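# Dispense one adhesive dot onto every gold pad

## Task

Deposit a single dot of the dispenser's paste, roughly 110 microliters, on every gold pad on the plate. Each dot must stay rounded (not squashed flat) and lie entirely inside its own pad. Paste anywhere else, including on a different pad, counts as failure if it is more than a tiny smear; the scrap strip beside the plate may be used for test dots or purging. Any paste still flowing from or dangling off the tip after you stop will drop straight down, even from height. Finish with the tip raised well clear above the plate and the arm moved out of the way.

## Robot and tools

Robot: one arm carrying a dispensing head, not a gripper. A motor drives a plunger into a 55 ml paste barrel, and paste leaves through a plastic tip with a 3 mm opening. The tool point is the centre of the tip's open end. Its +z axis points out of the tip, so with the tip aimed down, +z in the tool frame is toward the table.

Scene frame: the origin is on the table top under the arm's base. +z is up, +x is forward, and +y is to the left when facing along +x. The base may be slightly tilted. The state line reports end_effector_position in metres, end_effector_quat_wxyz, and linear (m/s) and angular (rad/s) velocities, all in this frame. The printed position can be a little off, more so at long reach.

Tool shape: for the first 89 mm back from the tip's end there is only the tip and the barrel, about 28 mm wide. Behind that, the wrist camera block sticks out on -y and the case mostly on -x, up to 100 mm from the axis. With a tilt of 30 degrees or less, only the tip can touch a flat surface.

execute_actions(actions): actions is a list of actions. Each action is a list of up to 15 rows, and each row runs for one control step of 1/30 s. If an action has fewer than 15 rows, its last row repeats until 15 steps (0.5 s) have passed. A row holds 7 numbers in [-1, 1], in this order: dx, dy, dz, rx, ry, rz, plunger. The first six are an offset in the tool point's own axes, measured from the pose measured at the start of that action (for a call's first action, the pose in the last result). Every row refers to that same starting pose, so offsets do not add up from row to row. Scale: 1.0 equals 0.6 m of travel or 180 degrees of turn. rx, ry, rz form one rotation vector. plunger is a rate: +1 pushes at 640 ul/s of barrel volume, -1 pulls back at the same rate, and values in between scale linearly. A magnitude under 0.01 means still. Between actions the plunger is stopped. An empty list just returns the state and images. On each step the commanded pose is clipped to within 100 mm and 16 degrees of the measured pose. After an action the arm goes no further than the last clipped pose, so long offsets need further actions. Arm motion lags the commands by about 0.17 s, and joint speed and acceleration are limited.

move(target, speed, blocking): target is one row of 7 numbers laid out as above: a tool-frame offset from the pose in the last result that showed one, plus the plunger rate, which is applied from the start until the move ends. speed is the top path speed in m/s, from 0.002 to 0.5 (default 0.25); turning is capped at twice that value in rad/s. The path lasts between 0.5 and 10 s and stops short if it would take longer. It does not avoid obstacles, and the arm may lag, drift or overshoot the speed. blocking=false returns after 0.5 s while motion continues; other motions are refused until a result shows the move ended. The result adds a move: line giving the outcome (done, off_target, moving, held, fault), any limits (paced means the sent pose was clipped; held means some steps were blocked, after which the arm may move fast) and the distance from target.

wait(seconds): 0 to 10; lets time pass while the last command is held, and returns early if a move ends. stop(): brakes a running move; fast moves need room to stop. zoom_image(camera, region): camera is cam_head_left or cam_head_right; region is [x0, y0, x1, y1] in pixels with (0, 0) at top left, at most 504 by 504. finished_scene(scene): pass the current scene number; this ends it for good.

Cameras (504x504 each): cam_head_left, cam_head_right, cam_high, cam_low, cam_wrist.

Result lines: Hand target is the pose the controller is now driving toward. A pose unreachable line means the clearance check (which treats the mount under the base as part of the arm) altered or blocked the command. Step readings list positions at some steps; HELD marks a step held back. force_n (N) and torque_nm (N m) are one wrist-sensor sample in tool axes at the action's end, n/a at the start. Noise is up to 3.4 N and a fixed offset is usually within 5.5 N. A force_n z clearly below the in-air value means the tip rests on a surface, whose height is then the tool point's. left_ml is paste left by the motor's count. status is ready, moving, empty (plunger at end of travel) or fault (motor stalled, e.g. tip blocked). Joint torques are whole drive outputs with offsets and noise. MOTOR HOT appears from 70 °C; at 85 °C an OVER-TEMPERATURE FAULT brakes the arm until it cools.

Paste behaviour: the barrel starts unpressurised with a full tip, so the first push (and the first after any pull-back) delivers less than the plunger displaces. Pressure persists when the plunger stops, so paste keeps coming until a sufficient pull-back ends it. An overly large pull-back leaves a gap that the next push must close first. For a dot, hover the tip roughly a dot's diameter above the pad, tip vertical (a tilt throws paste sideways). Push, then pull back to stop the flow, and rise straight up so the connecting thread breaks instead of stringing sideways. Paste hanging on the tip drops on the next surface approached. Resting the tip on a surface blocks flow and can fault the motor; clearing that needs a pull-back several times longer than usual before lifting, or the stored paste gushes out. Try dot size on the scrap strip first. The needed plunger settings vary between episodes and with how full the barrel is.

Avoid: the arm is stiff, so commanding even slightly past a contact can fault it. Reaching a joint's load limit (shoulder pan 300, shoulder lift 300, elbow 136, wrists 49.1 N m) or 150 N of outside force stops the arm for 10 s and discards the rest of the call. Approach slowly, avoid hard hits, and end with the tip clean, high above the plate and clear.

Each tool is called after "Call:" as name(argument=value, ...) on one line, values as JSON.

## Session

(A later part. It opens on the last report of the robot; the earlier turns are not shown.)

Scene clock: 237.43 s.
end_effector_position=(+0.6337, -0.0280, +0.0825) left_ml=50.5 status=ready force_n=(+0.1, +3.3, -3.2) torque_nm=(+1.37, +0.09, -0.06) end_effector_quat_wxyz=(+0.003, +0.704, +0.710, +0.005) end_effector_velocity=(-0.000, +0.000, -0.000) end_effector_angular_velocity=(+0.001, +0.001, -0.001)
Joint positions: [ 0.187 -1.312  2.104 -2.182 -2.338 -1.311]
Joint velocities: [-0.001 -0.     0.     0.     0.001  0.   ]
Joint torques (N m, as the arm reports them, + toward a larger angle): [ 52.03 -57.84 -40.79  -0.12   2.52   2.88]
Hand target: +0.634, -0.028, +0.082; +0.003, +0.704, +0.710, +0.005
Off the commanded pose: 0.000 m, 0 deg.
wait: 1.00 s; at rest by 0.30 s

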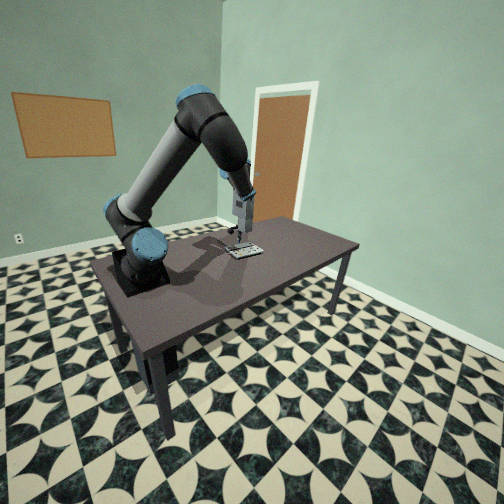

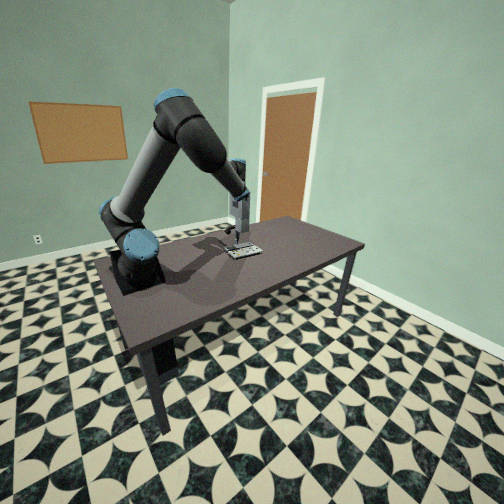

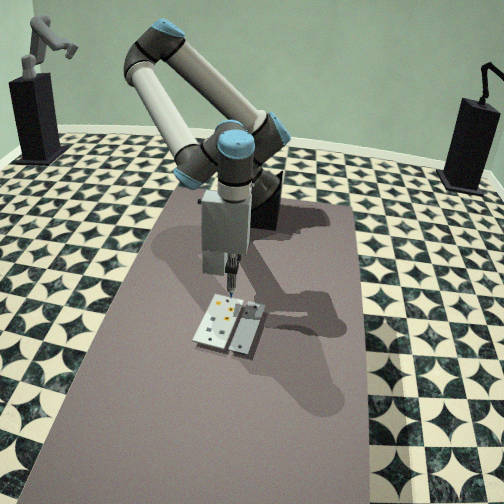

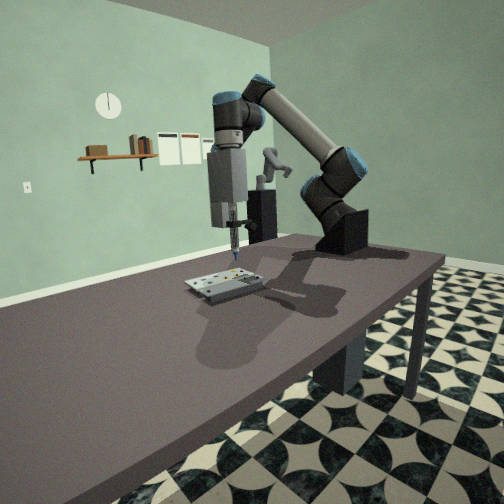

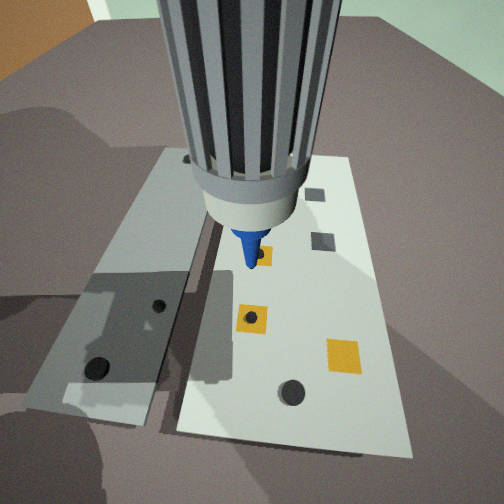

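Call:
move(target=[-0.0757,-0.036,0.0793,0,0,0,0], speed=0.15)

Call:
execute_actions(actions=[[[0,0,0.0002,0,0,0,0.445]]])

Call:
wait(seconds=10)

Call:
wait(seconds=10)

Call:
wait(seconds=10)

Call:
wait(seconds=10)

Call:
move(target=[0,0,-0.09,0,0,0,-0.3], speed=0.12)

Scene clock: 246.20 s.
end_effector_position=(+0.6129, -0.0736, +0.0347) left_ml=50.5 status=ready force_n=(+1.4, +1.8, -3.0) torque_nm=(+0.78, -0.33, -0.12) end_effector_quat_wxyz=(+0.003, +0.704, +0.710, +0.004) end_effector_velocity=(-0.001, +0.000, -0.002) end_effector_angular_velocity=(+0.003, +0.000, +0.001)
Joint positions: [ 0.092 -1.359  2.2   -2.323 -2.351 -1.443]
Joint velocities: [-0.003 -0.001  0.003 -0.006  0.002 -0.006]
Joint torques (N m, as the arm reports them, + toward a larger angle): [ 16.27 -57.3  -11.75  -6.43   2.59  -2.91]
Hand target: +0.613, -0.074, +0.035; +0.003, +0.704, +0.710, +0.004
Off the commanded pose: 0.000 m, 0 deg.
move: done

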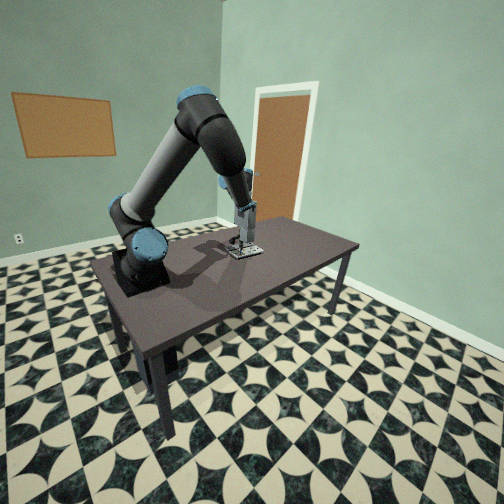

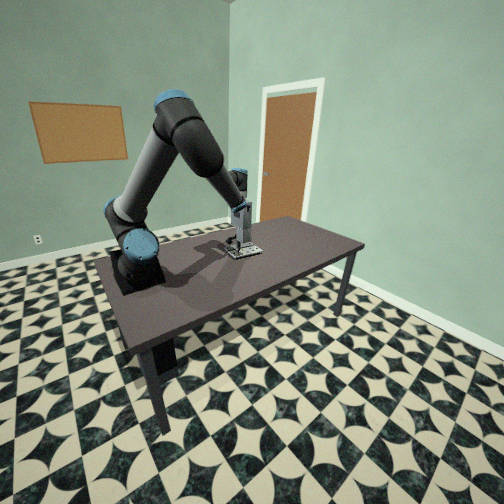

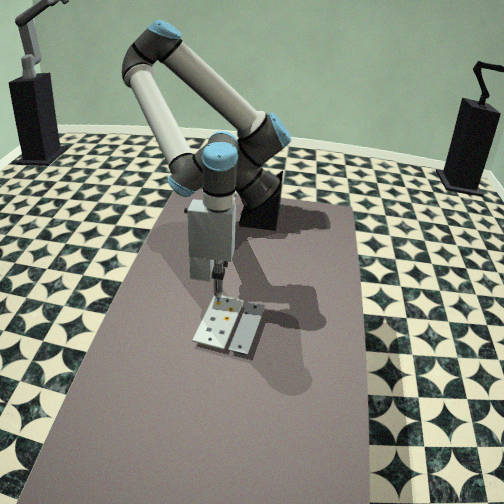

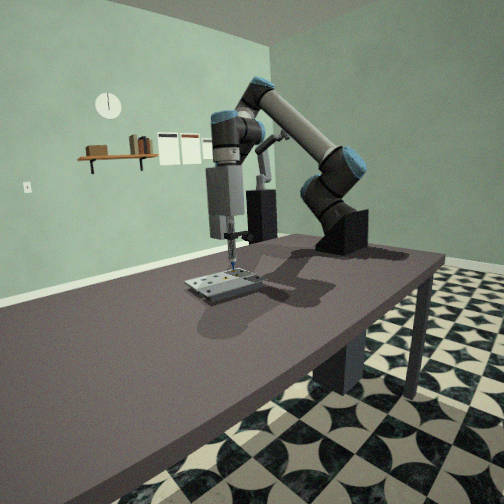

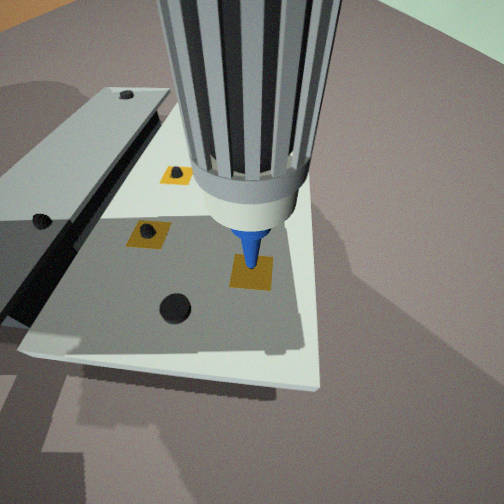

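Scene clock: 246.70 s.
end_effector_position=(+0.6130, -0.0736, +0.0346) left_ml=50.4 status=moving force_n=(+2.2, +0.8, -1.3) torque_nm=(+0.40, -0.75, -0.04) end_effector_quat_wxyz=(+0.003, +0.704, +0.710, +0.004) end_effector_velocity=(-0.000, -0.000, -0.001) end_effector_angular_velocity=(-0.001, +0.001, -0.001)
Joint positions: [ 0.092 -1.359  2.2   -2.324 -2.351 -1.443]
Joint velocities: [-0.001  0.001  0.     0.    -0.001  0.001]
Joint torques (N m, as the arm reports them, + toward a larger angle): [ 14.91 -16.94 -12.17  -6.5   -1.56  -1.39]
Hand target: +0.613, -0.074, +0.035; +0.003, +0.704, +0.710, +0.004
Off the commanded pose: 0.000 m, 0 deg.
Step readings (end_effector_position):
0: (+0.6129, -0.0736, +0.0347)
1: (+0.6129, -0.0736, +0.0347)
2: (+0.6129, -0.0736, +0.0346)
4: (+0.6130, -0.0736, +0.0346)
8: (+0.6130, -0.0736, +0.0346)
15: end_effector_position above

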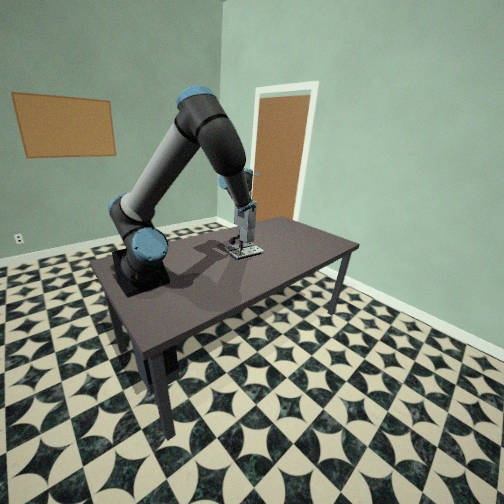

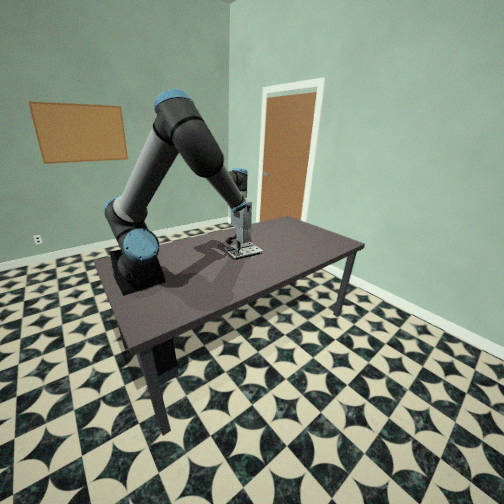

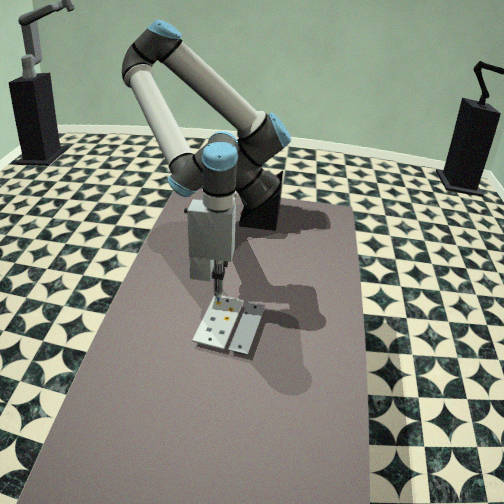

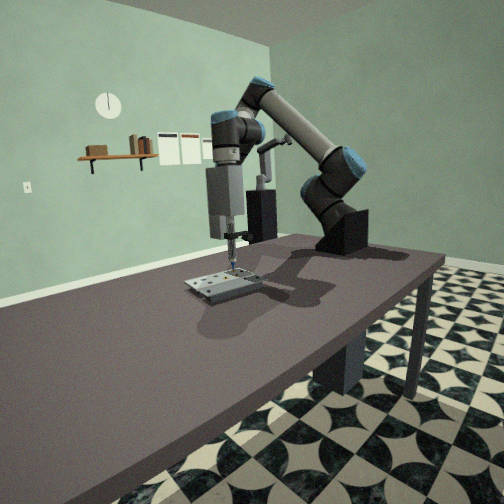

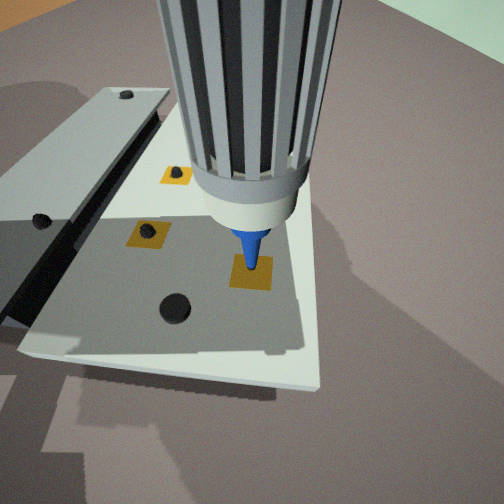

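Scene clock: 256.70 s.
end_effector_position=(+0.6129, -0.0735, +0.0346) left_ml=50.4 status=ready force_n=(+1.9, +1.5, -4.0) torque_nm=(+0.61, -0.59, -0.16) end_effector_quat_wxyz=(+0.003, +0.704, +0.710, +0.004) end_effector_velocity=(-0.000, +0.000, -0.000) end_effector_angular_velocity=(-0.000, +0.001, +0.000)
Joint positions: [ 0.092 -1.359  2.2   -2.324 -2.351 -1.443]
Joint velocities: [-0.  0. -0.  0.  0.  0.]
Joint torques (N m, as the arm reports them, + toward a larger angle): [ 16.67 -16.2  -22.43  -6.03  -2.07   2.57]
Hand target: +0.613, -0.074, +0.035; +0.003, +0.704, +0.710, +0.004
Off the commanded pose: 0.000 m, 0 deg.
wait: 10.00 s; at rest by 0.20 s

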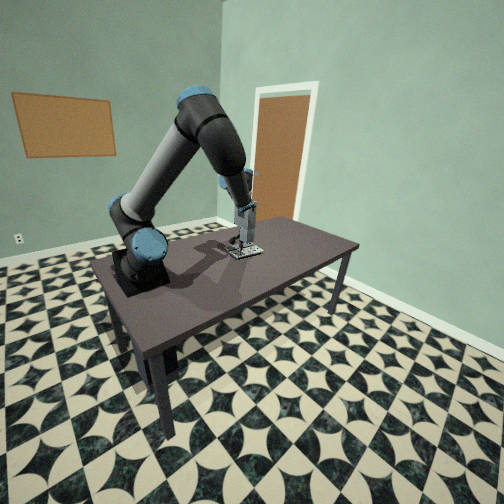

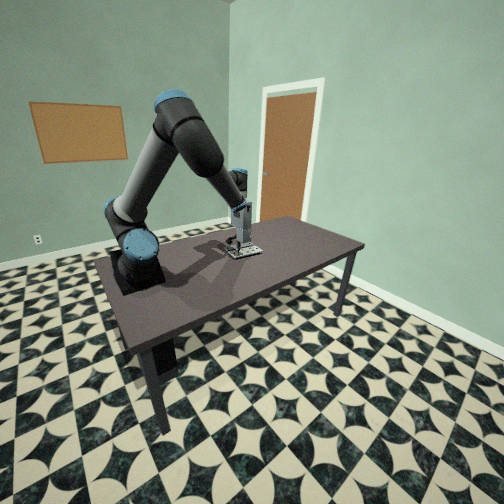

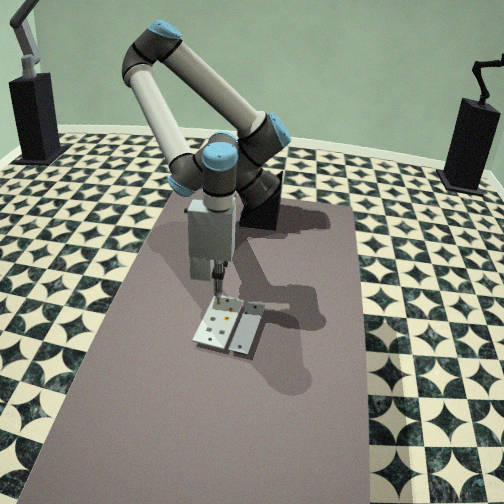

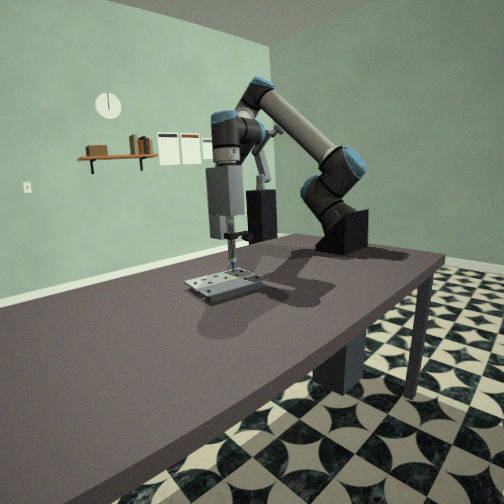

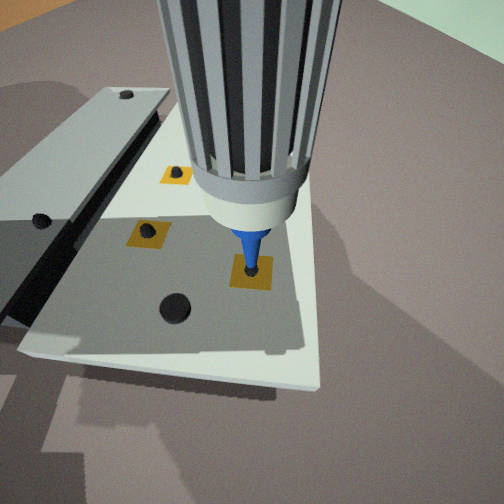

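Scene clock: 266.70 s.
end_effector_position=(+0.6129, -0.0735, +0.0346) left_ml=50.4 status=ready force_n=(+3.0, +2.1, -2.7) torque_nm=(+0.89, -0.93, -0.12) end_effector_quat_wxyz=(+0.003, +0.704, +0.710, +0.004) end_effector_velocity=(+0.000, -0.000, -0.000) end_effector_angular_velocity=(+0.000, +0.000, -0.002)
Joint positions: [ 0.092 -1.359  2.2   -2.324 -2.351 -1.443]
Joint velocities: [-0.001 -0.    -0.     0.001  0.     0.001]
Joint torques (N m, as the arm reports them, + toward a larger angle): [ 16.99 -17.76 -32.72  -5.76  -1.8    2.44]
Hand target: +0.613, -0.074, +0.035; +0.003, +0.704, +0.710, +0.004
Off the commanded pose: 0.000 m, 0 deg.
wait: 10.00 s; at rest by 0.17 s

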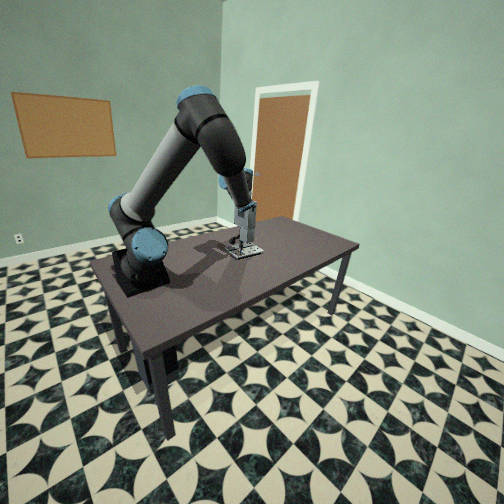

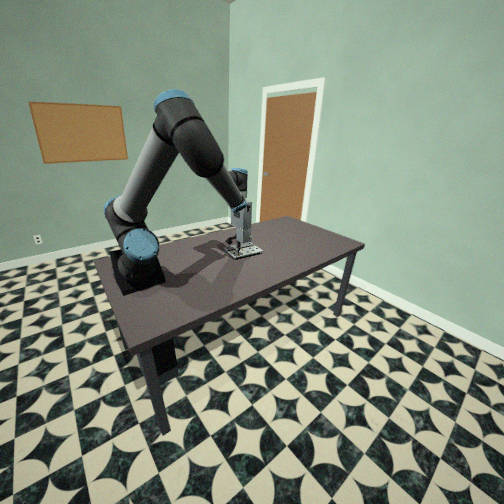

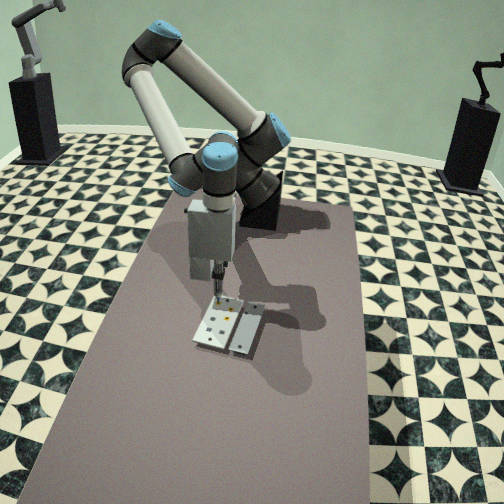

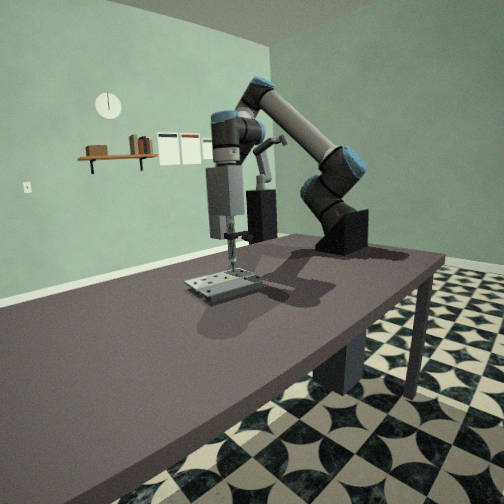

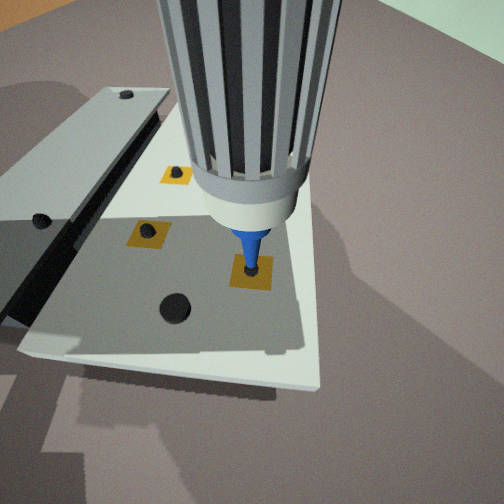

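Scene clock: 276.70 s.
end_effector_position=(+0.6130, -0.0736, +0.0346) left_ml=50.4 status=ready force_n=(+1.4, +1.7, -1.7) torque_nm=(+0.69, -0.37, -0.02) end_effector_quat_wxyz=(+0.003, +0.704, +0.710, +0.004) end_effector_velocity=(+0.001, -0.001, -0.000) end_effector_angular_velocity=(-0.000, -0.001, -0.004)
Joint positions: [ 0.092 -1.359  2.2   -2.324 -2.351 -1.443]
Joint velocities: [-0.001  0.    -0.    -0.002 -0.001  0.002]
Joint torques (N m, as the arm reports them, + toward a larger angle): [ 17.52 -17.84 -37.72  -5.61  -1.72   2.46]
Hand target: +0.613, -0.074, +0.035; +0.003, +0.704, +0.710, +0.004
Off the commanded pose: 0.000 m, 0 deg.
wait: 10.00 s; at rest by 0.17 s

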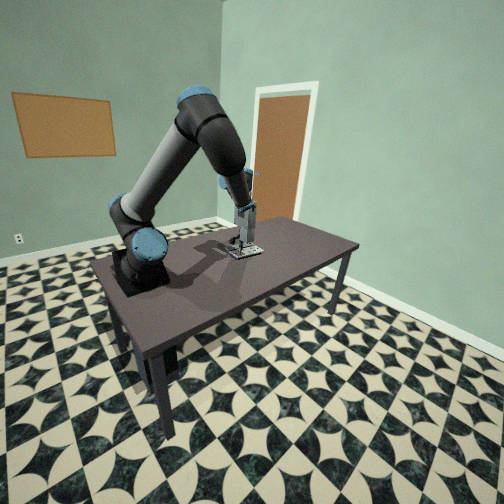

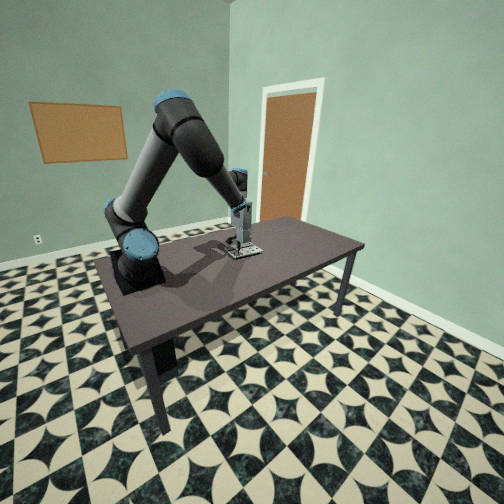

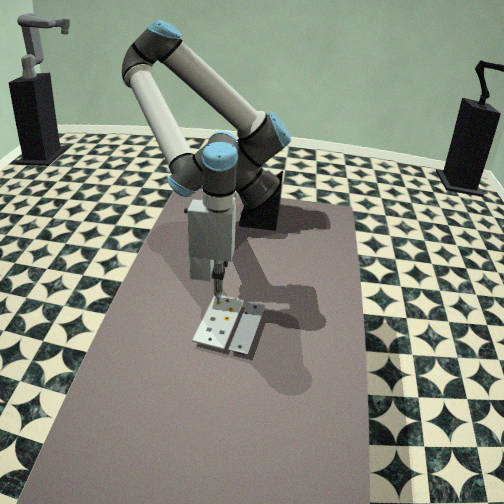

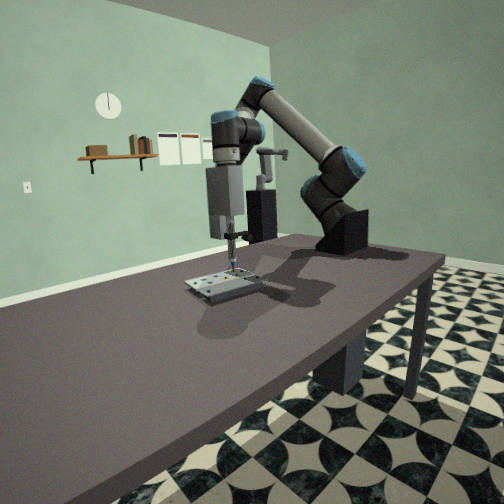

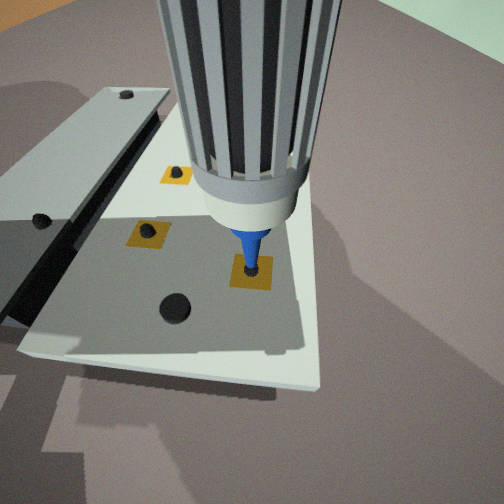

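Scene clock: 286.70 s.
end_effector_position=(+0.6130, -0.0736, +0.0346) left_ml=50.4 status=ready force_n=(+2.8, +2.0, -4.0) torque_nm=(+0.87, -0.84, -0.17) end_effector_quat_wxyz=(+0.003, +0.704, +0.710, +0.004) end_effector_velocity=(-0.000, -0.000, -0.001) end_effector_angular_velocity=(-0.000, +0.001, -0.001)
Joint positions: [ 0.092 -1.359  2.2   -2.324 -2.351 -1.443]
Joint velocities: [-0.001  0.001  0.    -0.    -0.     0.001]
Joint torques (N m, as the arm reports them, + toward a larger angle): [ 17.87 -18.65 -36.8   -5.21  -1.49   2.2 ]
Hand target: +0.613, -0.074, +0.035; +0.003, +0.704, +0.710, +0.004
Off the commanded pose: 0.000 m, 0 deg.
wait: 10.00 s; at rest by 0.17 s

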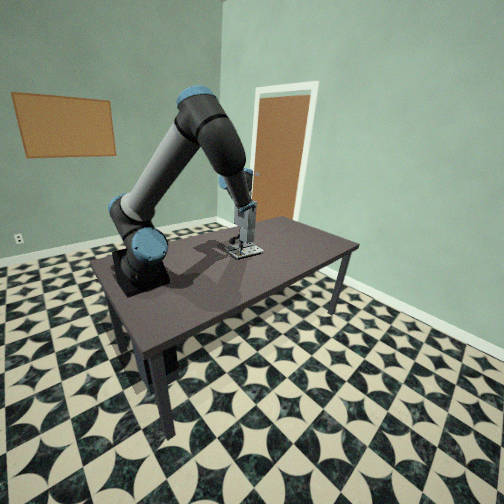

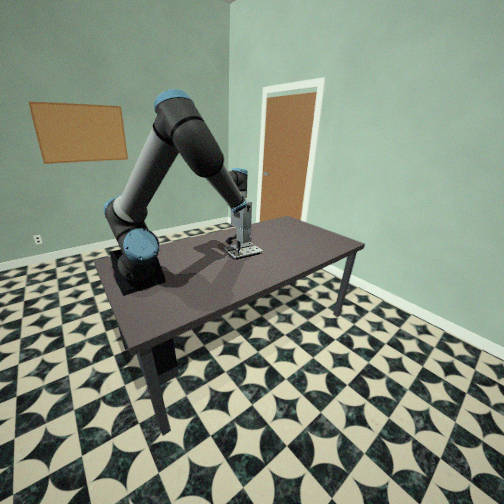

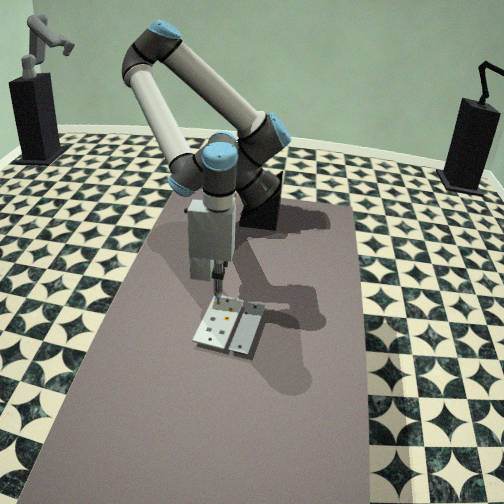

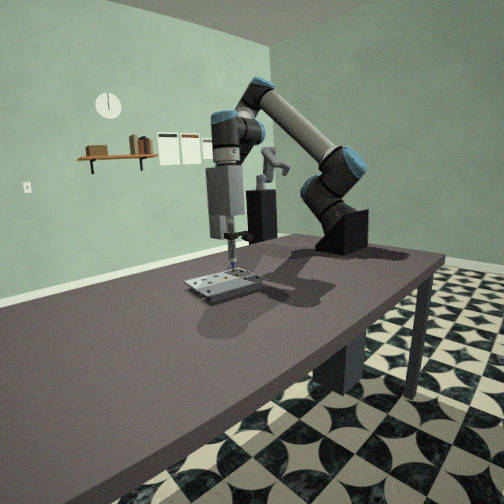

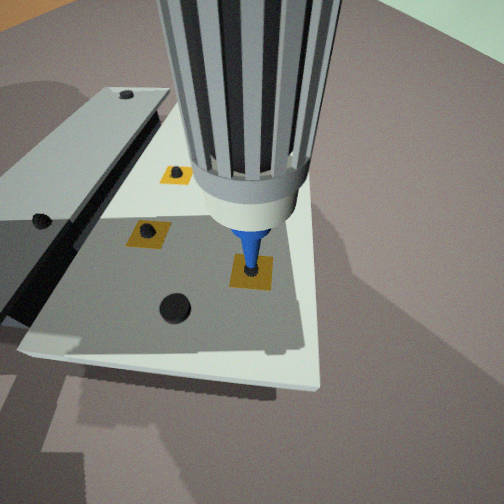

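Scene clock: 287.60 s.
end_effector_position=(+0.6123, -0.0736, +0.0885) left_ml=50.5 status=moving force_n=(+1.7, +0.7, -1.4) torque_nm=(+0.39, -0.54, -0.07) end_effector_quat_wxyz=(+0.003, +0.704, +0.710, +0.004) end_effector_velocity=(+0.000, +0.001, +0.001) end_effector_angular_velocity=(+0.001, +0.001, -0.001)
Joint positions: [ 0.151 -1.401  2.142 -2.166 -2.344 -1.36 ]
Joint velocities: [ 0.001  0.001 -0.002  0.004  0.001  0.003]
Joint torques (N m, as the arm reports them, + toward a larger angle): [ 49.07 -54.34 -40.23   0.1    2.54   2.97]
Hand target: +0.612, -0.074, +0.089; +0.003, +0.704, +0.710, +0.004
Off the commanded pose: 0.000 m, 0 deg.
move: done

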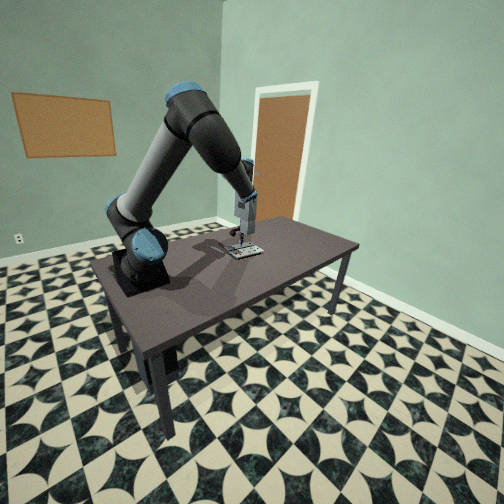

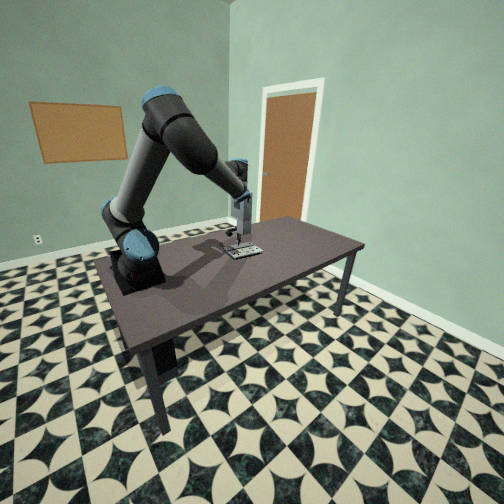

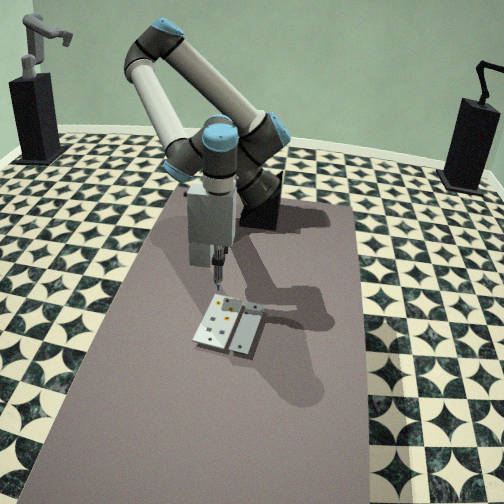

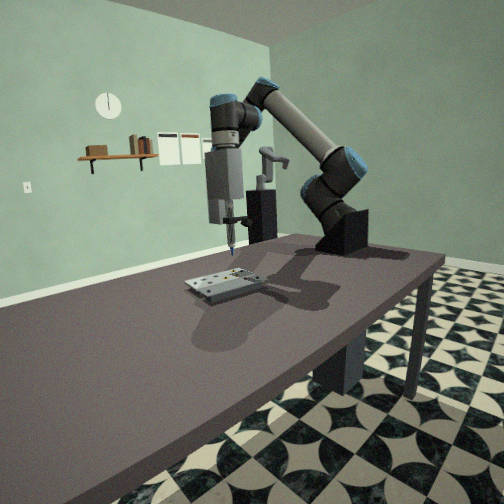

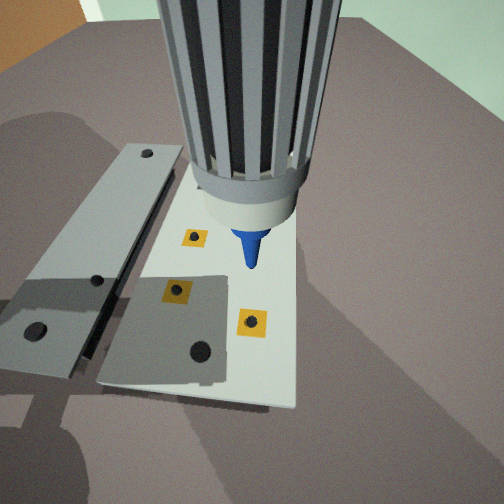

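Park high above the scrap strip.

Call:
move(target=[0.19,0.05,-0.25,0,0,0,0])

Call:
finished_scene(scene=1)

Scene clock: 292.67 s.
end_effector_position=(+0.6398, +0.0405, +0.2389) left_ml=50.5 status=ready force_n=(+2.8, +1.2, -1.2) torque_nm=(+0.59, -0.90, -0.14) end_effector_quat_wxyz=(+0.003, +0.704, +0.710, +0.005) end_effector_velocity=(+0.000, +0.001, +0.002) end_effector_angular_velocity=(+0.000, +0.001, -0.002)
Joint positions: [ 0.395 -1.275  1.863 -1.795 -2.282 -1.04 ]
Joint velocities: [ 0.002  0.002 -0.005  0.005  0.001  0.005]
Joint torques (N m, as the arm reports them, + toward a larger angle): [ 48.89 -13.91 -46.7   -0.19   2.47   2.88]
Hand target: +0.640, +0.041, +0.239; +0.003, +0.704, +0.710, +0.005
Off the commanded pose: 0.000 m, 0 deg.
move: done

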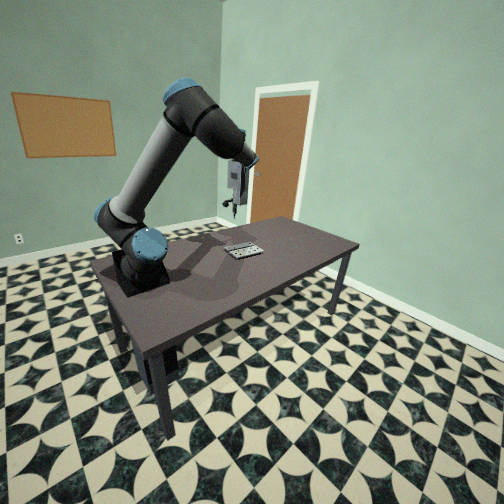

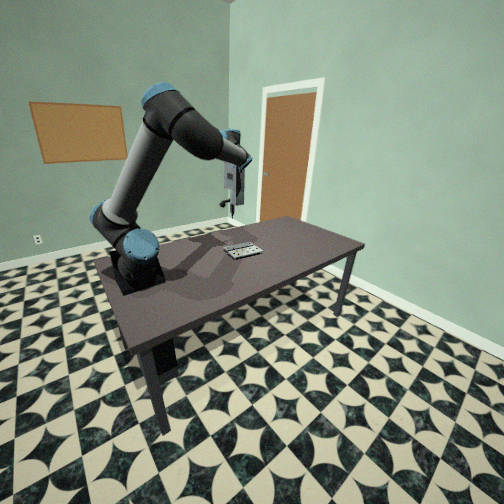

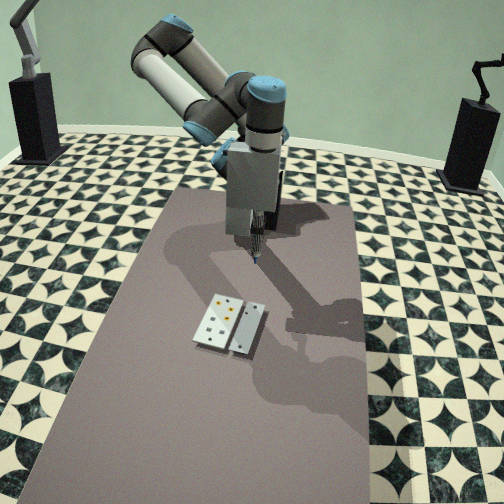

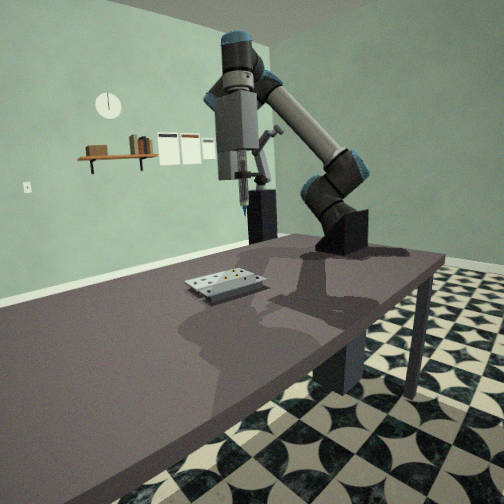

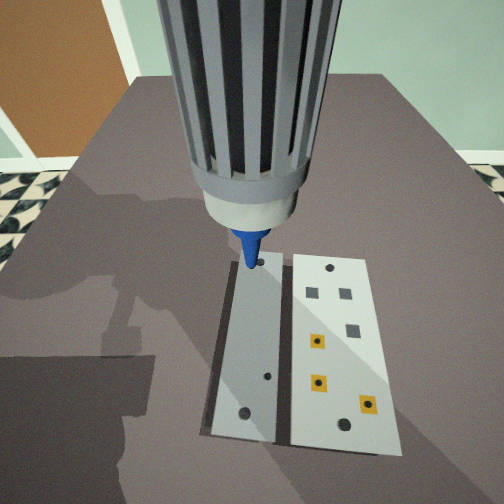

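The scene is finished: the task was done.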